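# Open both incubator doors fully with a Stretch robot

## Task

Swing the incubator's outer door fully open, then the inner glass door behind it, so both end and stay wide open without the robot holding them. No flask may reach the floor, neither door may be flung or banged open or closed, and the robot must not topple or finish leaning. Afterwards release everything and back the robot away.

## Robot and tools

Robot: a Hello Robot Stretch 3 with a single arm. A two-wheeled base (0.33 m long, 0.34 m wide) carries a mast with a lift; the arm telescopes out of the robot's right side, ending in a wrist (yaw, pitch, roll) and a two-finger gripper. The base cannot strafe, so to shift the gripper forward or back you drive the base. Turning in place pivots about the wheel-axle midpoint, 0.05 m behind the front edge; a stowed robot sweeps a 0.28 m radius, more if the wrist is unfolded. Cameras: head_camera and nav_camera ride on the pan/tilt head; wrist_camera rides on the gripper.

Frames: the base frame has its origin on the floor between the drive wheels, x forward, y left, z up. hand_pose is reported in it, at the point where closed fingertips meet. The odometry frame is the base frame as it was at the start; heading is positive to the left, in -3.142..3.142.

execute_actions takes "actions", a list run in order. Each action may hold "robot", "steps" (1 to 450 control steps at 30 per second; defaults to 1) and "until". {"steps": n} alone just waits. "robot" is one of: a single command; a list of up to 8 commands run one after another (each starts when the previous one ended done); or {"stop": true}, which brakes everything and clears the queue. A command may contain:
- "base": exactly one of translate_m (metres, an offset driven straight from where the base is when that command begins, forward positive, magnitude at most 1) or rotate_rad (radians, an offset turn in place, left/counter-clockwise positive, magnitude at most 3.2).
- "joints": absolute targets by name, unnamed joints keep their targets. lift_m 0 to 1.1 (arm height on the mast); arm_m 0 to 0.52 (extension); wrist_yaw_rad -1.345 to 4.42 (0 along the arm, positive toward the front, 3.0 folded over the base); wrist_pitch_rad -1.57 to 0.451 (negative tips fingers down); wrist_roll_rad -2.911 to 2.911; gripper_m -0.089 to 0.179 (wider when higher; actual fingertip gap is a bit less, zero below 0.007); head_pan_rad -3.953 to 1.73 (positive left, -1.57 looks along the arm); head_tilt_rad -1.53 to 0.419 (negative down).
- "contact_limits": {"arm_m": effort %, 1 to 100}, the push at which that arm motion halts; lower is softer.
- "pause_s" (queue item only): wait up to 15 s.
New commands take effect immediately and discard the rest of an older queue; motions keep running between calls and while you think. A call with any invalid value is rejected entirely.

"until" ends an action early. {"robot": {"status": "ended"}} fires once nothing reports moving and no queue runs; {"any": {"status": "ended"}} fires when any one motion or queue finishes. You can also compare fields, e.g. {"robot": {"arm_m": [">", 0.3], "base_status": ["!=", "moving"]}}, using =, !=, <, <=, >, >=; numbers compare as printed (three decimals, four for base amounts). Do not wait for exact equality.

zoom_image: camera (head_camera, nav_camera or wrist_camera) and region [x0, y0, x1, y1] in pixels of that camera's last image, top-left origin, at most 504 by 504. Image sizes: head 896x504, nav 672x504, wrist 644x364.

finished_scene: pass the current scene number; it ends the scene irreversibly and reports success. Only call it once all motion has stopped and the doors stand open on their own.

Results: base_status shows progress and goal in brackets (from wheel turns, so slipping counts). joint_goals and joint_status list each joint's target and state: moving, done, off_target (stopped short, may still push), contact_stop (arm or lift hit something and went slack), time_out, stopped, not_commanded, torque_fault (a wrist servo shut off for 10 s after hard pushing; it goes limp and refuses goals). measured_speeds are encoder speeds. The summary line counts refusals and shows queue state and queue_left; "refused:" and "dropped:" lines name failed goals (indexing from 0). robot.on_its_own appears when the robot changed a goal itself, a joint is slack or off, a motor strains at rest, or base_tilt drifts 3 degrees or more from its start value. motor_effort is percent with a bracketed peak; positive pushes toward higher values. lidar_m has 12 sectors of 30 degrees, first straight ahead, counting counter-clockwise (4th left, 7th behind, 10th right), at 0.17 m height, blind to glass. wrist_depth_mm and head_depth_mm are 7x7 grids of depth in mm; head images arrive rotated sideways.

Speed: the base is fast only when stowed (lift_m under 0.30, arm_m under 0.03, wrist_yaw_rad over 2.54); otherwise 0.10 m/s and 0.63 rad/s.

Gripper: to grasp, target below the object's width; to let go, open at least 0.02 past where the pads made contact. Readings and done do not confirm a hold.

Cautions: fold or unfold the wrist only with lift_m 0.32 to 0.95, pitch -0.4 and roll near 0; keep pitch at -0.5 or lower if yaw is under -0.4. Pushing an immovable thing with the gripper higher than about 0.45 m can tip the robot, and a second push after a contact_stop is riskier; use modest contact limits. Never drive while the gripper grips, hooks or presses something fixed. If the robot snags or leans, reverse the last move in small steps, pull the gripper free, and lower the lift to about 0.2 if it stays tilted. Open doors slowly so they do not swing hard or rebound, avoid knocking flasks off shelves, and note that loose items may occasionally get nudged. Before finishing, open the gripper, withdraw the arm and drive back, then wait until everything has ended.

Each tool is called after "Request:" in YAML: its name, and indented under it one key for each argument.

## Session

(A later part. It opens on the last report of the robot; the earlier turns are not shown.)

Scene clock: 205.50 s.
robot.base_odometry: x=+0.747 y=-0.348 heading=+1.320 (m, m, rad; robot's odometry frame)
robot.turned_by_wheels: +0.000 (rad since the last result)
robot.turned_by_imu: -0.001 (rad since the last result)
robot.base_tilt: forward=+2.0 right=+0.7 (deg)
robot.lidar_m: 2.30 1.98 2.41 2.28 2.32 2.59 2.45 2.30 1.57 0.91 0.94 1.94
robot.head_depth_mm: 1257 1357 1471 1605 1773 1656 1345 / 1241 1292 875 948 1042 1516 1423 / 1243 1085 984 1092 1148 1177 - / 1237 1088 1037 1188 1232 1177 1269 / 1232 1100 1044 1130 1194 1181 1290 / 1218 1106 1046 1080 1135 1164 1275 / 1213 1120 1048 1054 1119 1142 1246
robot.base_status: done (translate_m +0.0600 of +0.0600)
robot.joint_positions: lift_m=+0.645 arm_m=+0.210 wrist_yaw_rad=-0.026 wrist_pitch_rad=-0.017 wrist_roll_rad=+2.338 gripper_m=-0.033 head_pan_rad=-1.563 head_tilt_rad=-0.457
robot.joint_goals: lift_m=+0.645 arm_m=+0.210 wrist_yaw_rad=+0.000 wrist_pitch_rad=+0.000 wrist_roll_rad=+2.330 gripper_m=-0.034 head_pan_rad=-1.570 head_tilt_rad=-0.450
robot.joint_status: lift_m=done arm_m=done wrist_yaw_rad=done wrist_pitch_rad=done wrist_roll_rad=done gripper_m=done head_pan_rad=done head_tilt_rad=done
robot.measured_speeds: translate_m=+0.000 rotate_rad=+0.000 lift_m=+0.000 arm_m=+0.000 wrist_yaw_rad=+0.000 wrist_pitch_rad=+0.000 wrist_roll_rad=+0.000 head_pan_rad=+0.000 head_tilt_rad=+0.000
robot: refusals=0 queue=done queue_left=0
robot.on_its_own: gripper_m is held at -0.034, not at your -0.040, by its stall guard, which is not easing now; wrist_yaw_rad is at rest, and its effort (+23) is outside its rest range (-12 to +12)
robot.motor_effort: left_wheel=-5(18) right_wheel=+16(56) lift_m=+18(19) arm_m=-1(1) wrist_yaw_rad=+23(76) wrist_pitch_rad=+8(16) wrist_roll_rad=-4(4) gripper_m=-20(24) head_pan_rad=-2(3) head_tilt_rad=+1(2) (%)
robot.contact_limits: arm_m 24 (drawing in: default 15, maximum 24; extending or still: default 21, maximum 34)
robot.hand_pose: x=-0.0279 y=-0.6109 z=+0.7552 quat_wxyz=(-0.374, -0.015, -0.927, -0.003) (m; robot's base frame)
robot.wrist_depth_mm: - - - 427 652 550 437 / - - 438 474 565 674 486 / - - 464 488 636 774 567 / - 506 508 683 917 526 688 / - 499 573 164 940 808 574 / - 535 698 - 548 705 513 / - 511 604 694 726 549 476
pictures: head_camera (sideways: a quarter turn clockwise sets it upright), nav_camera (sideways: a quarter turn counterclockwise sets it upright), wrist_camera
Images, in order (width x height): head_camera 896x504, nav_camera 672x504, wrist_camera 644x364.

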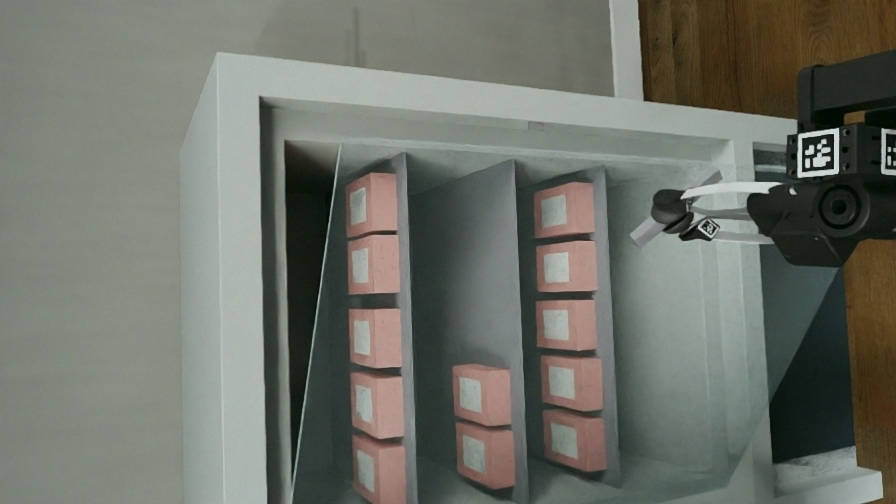

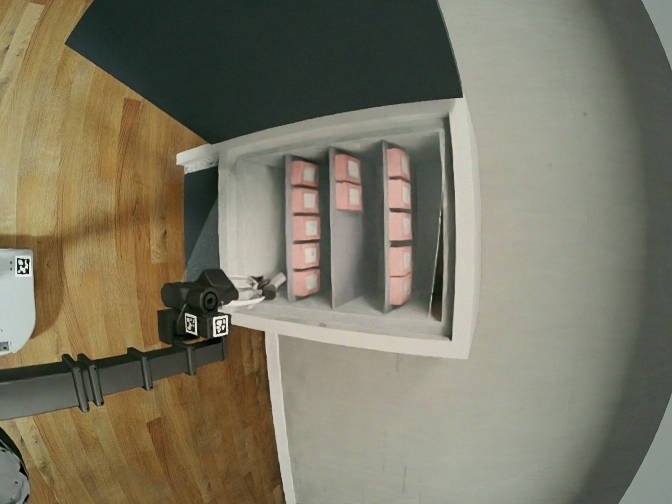

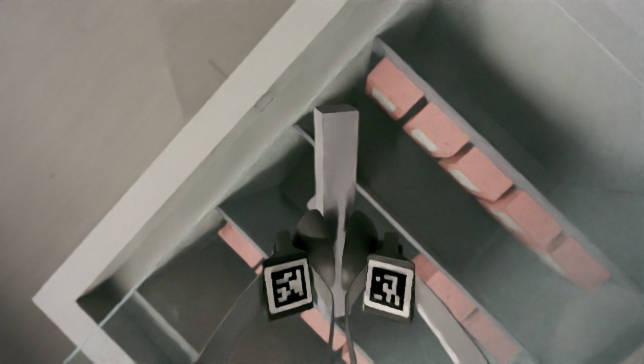

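Request:
execute_actions:
  actions:
    - {"robot":[{"base":{"translate_m":0.11},"joints":{"arm_m":0.10},"contact_limits":{"arm_m":24}},{"joints":{"gripper_m":0.08}},{"joints":{"arm_m":0.0,"wrist_yaw_rad":0}},{"base":{"translate_m":-0.5},"joints":{"gripper_m":0.0,"wrist_roll_rad":0,"lift_m":0.51,"head_pan_rad":-1.0}},{"joints":{"arm_m":0.47,"wrist_yaw_rad":1.57}},{"base":{"translate_m":0.2}}],"steps":450,"until":{"robot":{"status":"ended"}}}
    - {"steps":300,"until":{"robot":{"status":"ended"}}}

Scene clock: 225.70 s.
robot.base_odometry: x=+0.700 y=-0.532 heading=+1.320 (m, m, rad; robot's odometry frame)
robot.turned_by_wheels: +0.000 (rad since the last result)
robot.turned_by_imu: -0.003 (rad since the last result)
robot.base_tilt: forward=+2.1 right=+0.8 (deg)
robot.lidar_m: 2.50 2.16 2.39 2.26 2.30 2.39 2.25 2.29 1.59 0.89 0.95 1.95
robot.head_depth_mm: 1231 1079 1035 1129 1128 1163 1236 / 1273 1081 1260 1162 1230 1200 1286 / 1348 1087 1127 1233 1280 1251 1318 / 1411 1087 1068 1166 1276 1337 1355 / 1484 1535 991 1071 1160 1325 1359 / 1559 1640 898 973 1040 1134 1363 / 1637 1752 830 892 959 1033 1297
robot.base_status: done (translate_m +0.2000 of +0.2000)
robot.joint_positions: lift_m=+0.510 arm_m=+0.470 wrist_yaw_rad=+1.569 wrist_pitch_rad=-0.017 wrist_roll_rad=+0.003 gripper_m=+0.000 head_pan_rad=-1.007 head_tilt_rad=-0.457
robot.joint_goals: lift_m=+0.510 arm_m=+0.470 wrist_yaw_rad=+1.570 wrist_pitch_rad=+0.000 wrist_roll_rad=+0.000 gripper_m=+0.000 head_pan_rad=-1.000 head_tilt_rad=-0.450
robot.joint_status: lift_m=done arm_m=done wrist_yaw_rad=done wrist_pitch_rad=done wrist_roll_rad=done gripper_m=done head_pan_rad=done head_tilt_rad=done
robot.measured_speeds: translate_m=+0.000 rotate_rad=+0.000 lift_m=+0.000 arm_m=+0.000 wrist_yaw_rad=+0.000 wrist_pitch_rad=+0.000 wrist_roll_rad=+0.000 head_pan_rad=+0.000 head_tilt_rad=+0.000
robot: refusals=0 queue=done queue_left=0
robot.motor_effort: left_wheel=+0(9) right_wheel=-2(29) lift_m=+18(20) arm_m=+3(2) wrist_yaw_rad=+1(52) wrist_pitch_rad=+8(10) wrist_roll_rad=-1(7) gripper_m=-3(81) head_pan_rad=+4(29) head_tilt_rad=+1(2) (%)
robot.hand_pose: x=+0.2344 y=-0.6153 z=+0.6203 quat_wxyz=(+0.504, +0.505, -0.497, +0.494) (m; robot's base frame)
robot.wrist_depth_mm: 143 708 651 590 548 513 472 / - 730 674 607 564 515 495 / - 775 678 631 586 536 497 / - 787 705 654 598 552 463 / - - 737 670 612 562 534 / - - 768 - 620 586 538 / - - - - - 513 441
pictures: head_camera (sideways: a quarter turn clockwise sets it upright), nav_camera (sideways: a quarter turn counterclockwise sets it upright), wrist_camera
Images, in order (width x height): head_camera 896x504, nav_camera 672x504, wrist_camera 644x364.

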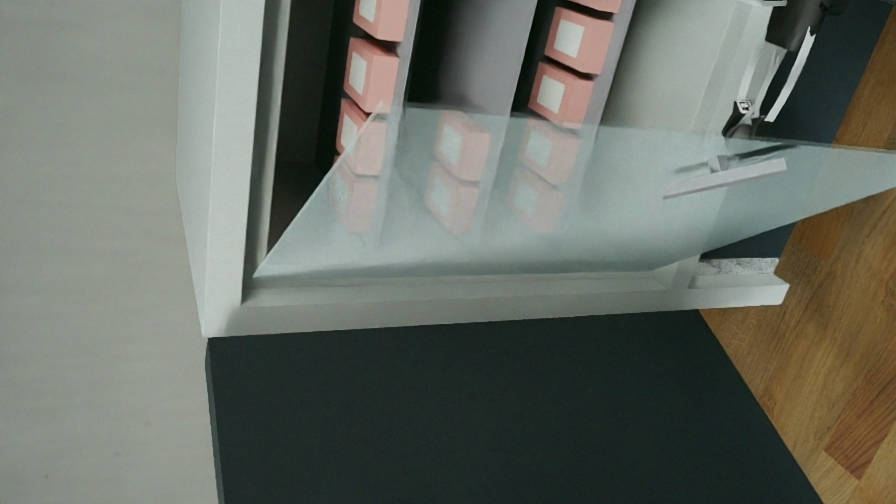

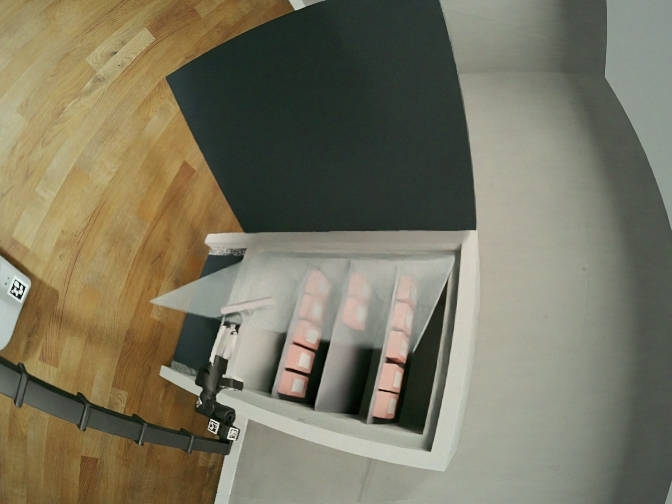

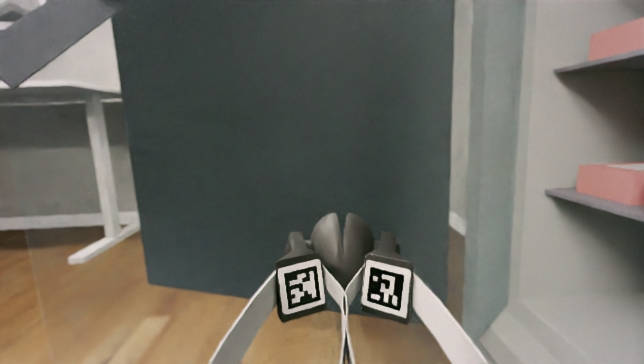

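Request:
execute_actions:
  actions:
    - {"robot":[{"base":{"translate_m":0.15},"joints":{"arm_m":0.43}},{"base":{"translate_m":0.15}}],"steps":450,"until":{"robot":{"status":"ended"}}}

Scene clock: 230.97 s.
robot.base_odometry: x=+0.774 y=-0.242 heading=+1.320 (m, m, rad; robot's odometry frame)
robot.turned_by_wheels: +0.000 (rad since the last result)
robot.turned_by_imu: -0.001 (rad since the last result)
robot.base_tilt: forward=+2.1 right=+0.8 (deg)
robot.lidar_m: 2.20 1.89 2.42 2.28 2.33 2.71 2.55 2.29 0.93 0.91 0.90 1.92
robot.head_depth_mm: 1212 1075 961 1047 1089 1162 1218 / 1263 1307 859 950 1057 1143 1261 / 1325 1390 762 834 929 1041 1287 / 1386 1453 686 748 821 907 1035 / 1457 1554 625 674 735 805 880 / 1536 1658 575 617 665 724 792 / 1634 1774 538 567 607 657 713
robot.base_status: done (translate_m +0.1500 of +0.1500)
robot.joint_positions: lift_m=+0.510 arm_m=+0.430 wrist_yaw_rad=+1.568 wrist_pitch_rad=-0.019 wrist_roll_rad=+0.003 gripper_m=+0.000 head_pan_rad=-1.007 head_tilt_rad=-0.457
robot.joint_goals: lift_m=+0.510 arm_m=+0.430 wrist_yaw_rad=+1.570 wrist_pitch_rad=+0.000 wrist_roll_rad=+0.000 gripper_m=+0.000 head_pan_rad=-1.000 head_tilt_rad=-0.450
robot.joint_status: lift_m=done arm_m=done wrist_yaw_rad=done wrist_pitch_rad=done wrist_roll_rad=done gripper_m=done head_pan_rad=done head_tilt_rad=done
robot.measured_speeds: translate_m=+0.000 rotate_rad=+0.000 lift_m=+0.000 arm_m=+0.000 wrist_yaw_rad=+0.000 wrist_pitch_rad=+0.000 wrist_roll_rad=+0.000 head_pan_rad=+0.000 head_tilt_rad=+0.000
robot: refusals=0 queue=done queue_left=0
robot.motor_effort: left_wheel=+0(6) right_wheel=-1(31) lift_m=+18(18) arm_m=-2(2) wrist_yaw_rad=+2(8) wrist_pitch_rad=+9(9) wrist_roll_rad=-1(2) gripper_m=-2(3) head_pan_rad=+3(3) head_tilt_rad=+1(2) (%)
robot.hand_pose: x=+0.2344 y=-0.5759 z=+0.6200 quat_wxyz=(+0.505, +0.505, -0.496, +0.494) (m; robot's base frame)
robot.wrist_depth_mm: 425 380 344 315 292 269 249 / 441 396 356 325 296 274 253 / 464 406 364 331 307 280 264 / 479 424 377 347 313 288 271 / 494 441 389 363 319 294 280 / - 456 408 - 322 303 286 / - 472 423 379 342 311 297
pictures: head_camera (sideways: a quarter turn clockwise sets it upright), nav_camera (sideways: a quarter turn counterclockwise sets it upright), wrist_camera
Images, in order (width x height): head_camera 896x504, nav_camera 672x504, wrist_camera 644x364.

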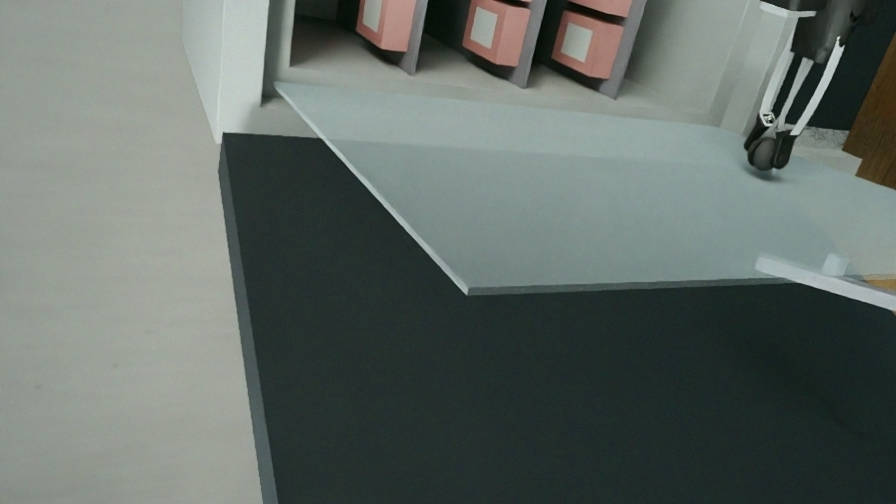

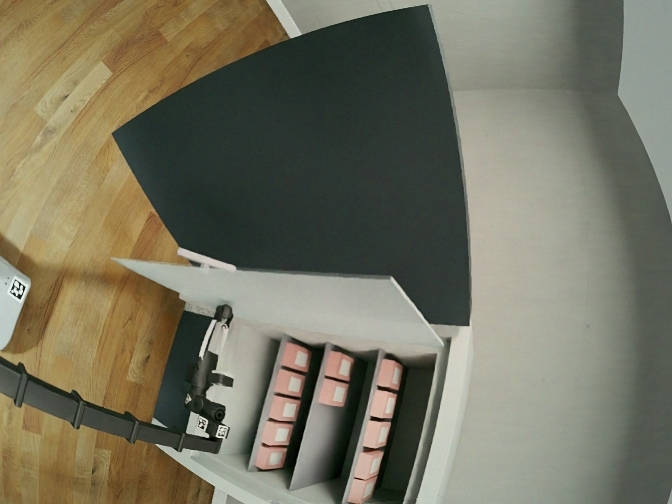

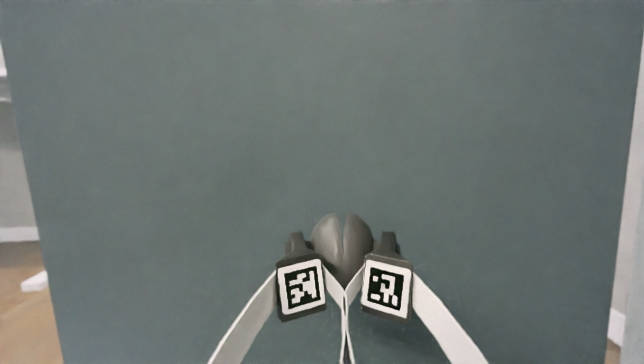

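Request:
execute_actions:
  actions:
    - {"robot":{"base":{"translate_m":0.1},"joints":{"arm_m":0.36}},"steps":450,"until":{"robot":{"status":"ended"}}}
    - {"robot":{"base":{"translate_m":0.06}},"steps":450,"until":{"robot":{"status":"ended"}}}

Scene clock: 235.03 s.
robot.base_odometry: x=+0.814 y=-0.087 heading=+1.319 (m, m, rad; robot's odometry frame)
robot.turned_by_wheels: -0.001 (rad since the last result)
robot.turned_by_imu: -0.096 (rad since the last result)
robot.base_tilt: forward=+2.1 right=+0.7 (deg)
robot.lidar_m: 2.06 1.75 2.51 2.27 2.31 2.81 2.69 2.57 0.98 0.90 0.86 1.77
robot.head_depth_mm: 1178 1080 833 932 1057 1165 1080 / 1222 1275 723 824 932 1065 1189 / 1251 1345 625 688 767 864 1012 / 1306 1408 552 601 660 733 822 / 1352 1471 499 532 577 632 669 / 1410 1549 459 478 515 555 606 / 1475 1601 425 433 463 497 536
robot.base_status: done (translate_m +0.0599 of +0.0600)
robot.joint_positions: lift_m=+0.510 arm_m=+0.360 wrist_yaw_rad=+1.619 wrist_pitch_rad=-0.022 wrist_roll_rad=+0.003 gripper_m=+0.000 head_pan_rad=-1.007 head_tilt_rad=-0.457
robot.joint_goals: lift_m=+0.510 arm_m=+0.360 wrist_yaw_rad=+1.570 wrist_pitch_rad=+0.000 wrist_roll_rad=+0.000 gripper_m=+0.000 head_pan_rad=-1.000 head_tilt_rad=-0.450
robot.joint_status: lift_m=done arm_m=done wrist_yaw_rad=done wrist_pitch_rad=done wrist_roll_rad=done gripper_m=done head_pan_rad=done head_tilt_rad=done
robot.measured_speeds: translate_m=+0.000 rotate_rad=+0.000 lift_m=+0.000 arm_m=+0.000 wrist_yaw_rad=+0.000 wrist_pitch_rad=+0.000 wrist_roll_rad=+0.000 head_pan_rad=+0.000 head_tilt_rad=+0.000
robot: refusals=0 queue=done queue_left=0
robot.on_its_own: right_wheel is at rest, and its effort (+52) is outside its rest range (-18 to +18); wrist_yaw_rad is at rest, and its effort (-46) is outside its rest range (-12 to +12)
robot.motor_effort: left_wheel=-11(19) right_wheel=+52(68) lift_m=+18(18) arm_m=+0(2) wrist_yaw_rad=-46(47) wrist_pitch_rad=+10(11) wrist_roll_rad=-1(2) gripper_m=-7(7) head_pan_rad=+3(3) head_tilt_rad=+2(1) (%)
robot.hand_pose: x=+0.2340 y=-0.4927 z=+0.6192 quat_wxyz=(+0.493, +0.518, -0.483, +0.506) (m; robot's base frame)
robot.wrist_depth_mm: 202 276 255 238 219 206 193 / 217 289 265 244 227 212 200 / 323 297 273 251 233 218 203 / 336 309 283 259 240 223 209 / 352 319 293 267 246 228 214 / 367 333 303 - 250 234 218 / 392 347 311 285 265 241 225
pictures: head_camera (sideways: a quarter turn clockwise sets it upright), nav_camera (sideways: a quarter turn counterclockwise sets it upright), wrist_camera
Images, in order (width x height): head_camera 896x504, nav_camera 672x504, wrist_camera 644x364.

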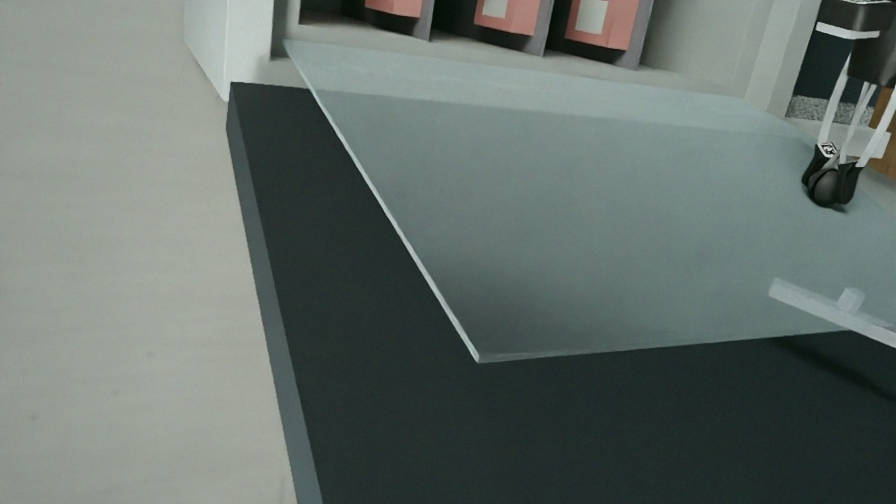

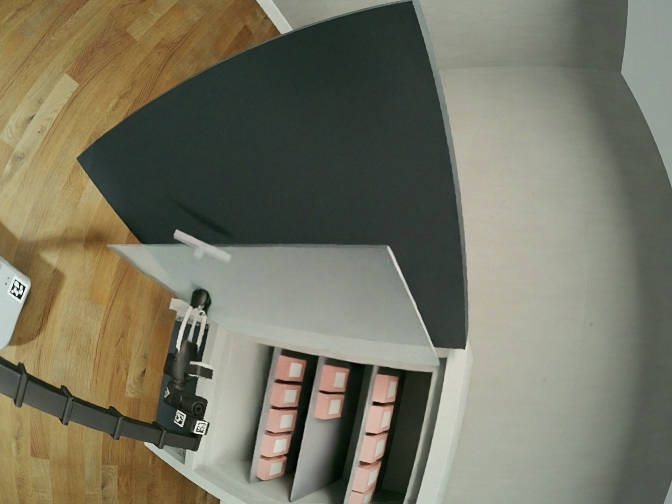

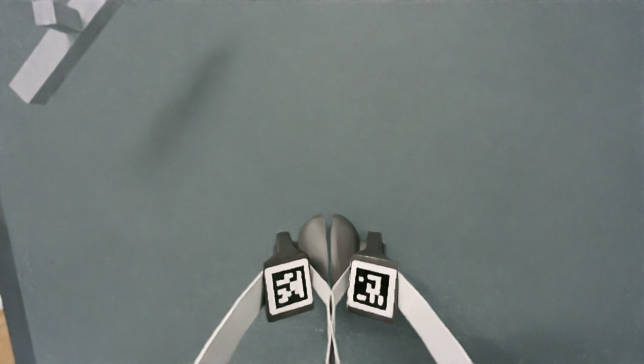

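At its stop. Back away.

Request:
execute_actions:
  actions:
    - {"robot":[{"base":{"translate_m":-0.2}},{"joints":{"arm_m":0.0}},{"base":{"translate_m":-0.3}}],"steps":450,"until":{"robot":{"status":"ended"}}}

Request:
finished_scene:
  scene: 1

Scene clock: 246.03 s.
robot.base_odometry: x=+0.690 y=-0.571 heading=+1.320 (m, m, rad; robot's odometry frame)
robot.turned_by_wheels: +0.001 (rad since the last result)
robot.turned_by_imu: +0.000 (rad since the last result)
robot.base_tilt: forward=+2.1 right=+0.8 (deg)
robot.lidar_m: 2.55 2.19 2.43 2.21 2.22 2.44 2.21 2.22 1.71 0.94 0.99 1.14
robot.head_depth_mm: 1248 1082 1257 1182 1154 1134 1257 / 1293 1078 1258 1255 1280 1233 1317 / 1341 1090 1127 1330 1334 1281 1358 / 1403 1089 1266 1336 1334 1357 1353 / 1439 1105 1135 1227 1316 1428 1357 / 1503 1565 1045 1123 1208 1526 1370 / 1569 1639 943 1007 1079 1162 1361
robot.base_status: done (translate_m -0.3000 of -0.3000)
robot.joint_positions: lift_m=+0.510 arm_m=+0.002 wrist_yaw_rad=+1.637 wrist_pitch_rad=-0.022 wrist_roll_rad=+0.003 gripper_m=+0.000 head_pan_rad=-1.007 head_tilt_rad=-0.457
robot.joint_goals: lift_m=+0.510 arm_m=+0.000 wrist_yaw_rad=+1.636 wrist_pitch_rad=+0.000 wrist_roll_rad=+0.000 gripper_m=+0.000 head_pan_rad=-1.000 head_tilt_rad=-0.450
robot.joint_status: lift_m=done arm_m=done wrist_yaw_rad=done wrist_pitch_rad=done wrist_roll_rad=done gripper_m=done head_pan_rad=done head_tilt_rad=done
robot.measured_speeds: translate_m=+0.000 rotate_rad=+0.000 lift_m=+0.000 arm_m=+0.000 wrist_yaw_rad=+0.000 wrist_pitch_rad=+0.000 wrist_roll_rad=+0.000 head_pan_rad=+0.000 head_tilt_rad=+0.000
robot: refusals=0 queue=done queue_left=0
robot.on_its_own: wrist_yaw_rad is held at +1.636, not at your +1.570, by its stall guard, which is not easing now
robot.motor_effort: left_wheel=+1(15) right_wheel=-2(54) lift_m=+18(18) arm_m=-2(1) wrist_yaw_rad=-2(46) wrist_pitch_rad=+10(11) wrist_roll_rad=-1(1) gripper_m=-2(7) head_pan_rad=+3(2) head_tilt_rad=+2(2) (%)
robot.hand_pose: x=+0.2337 y=-0.1300 z=+0.6192 quat_wxyz=(+0.488, +0.522, -0.478, +0.510) (m; robot's base frame)
robot.wrist_depth_mm: - - - - 730 666 637 / - - - - 725 682 646 / - - - - 756 706 662 / - - - - 784 713 669 / - - - - 811 746 687 / - - - - 822 - 715 / - - - - - - -
pictures: head_camera (sideways: a quarter turn clockwise sets it upright), nav_camera (sideways: a quarter turn counterclockwise sets it upright), wrist_camera
Images, in order (width x height): head_camera 896x504, nav_camera 672x504, wrist_camera 644x364.

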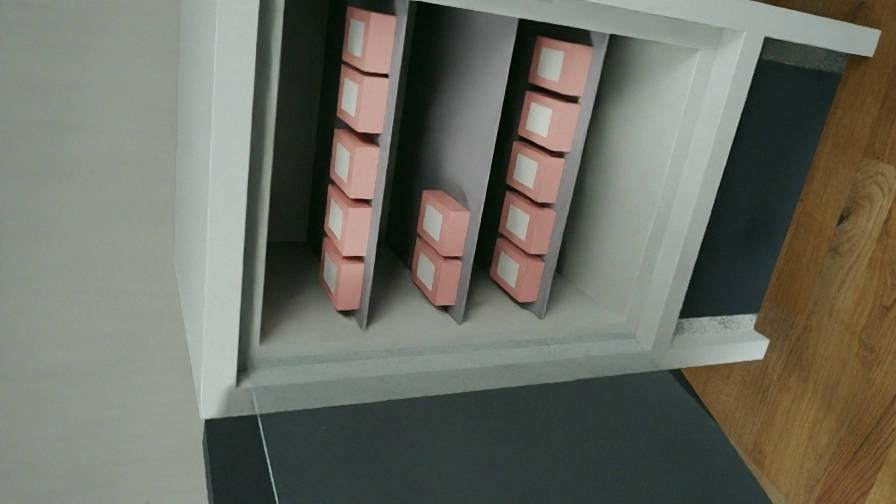

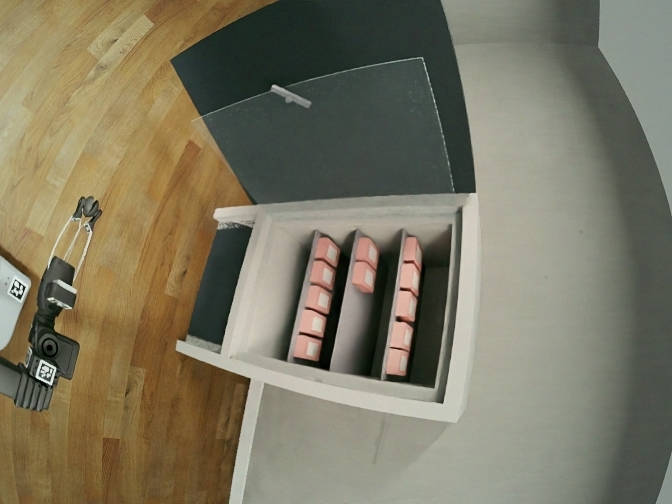

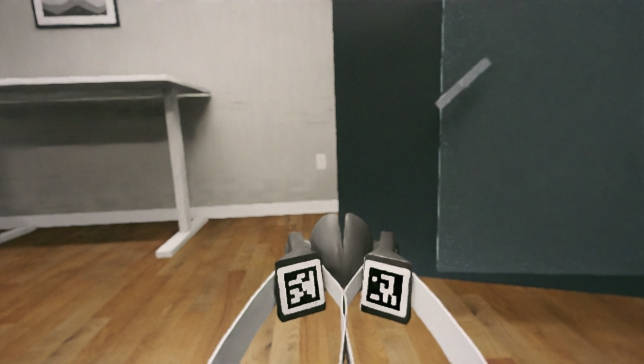

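The scene is finished: the task was done.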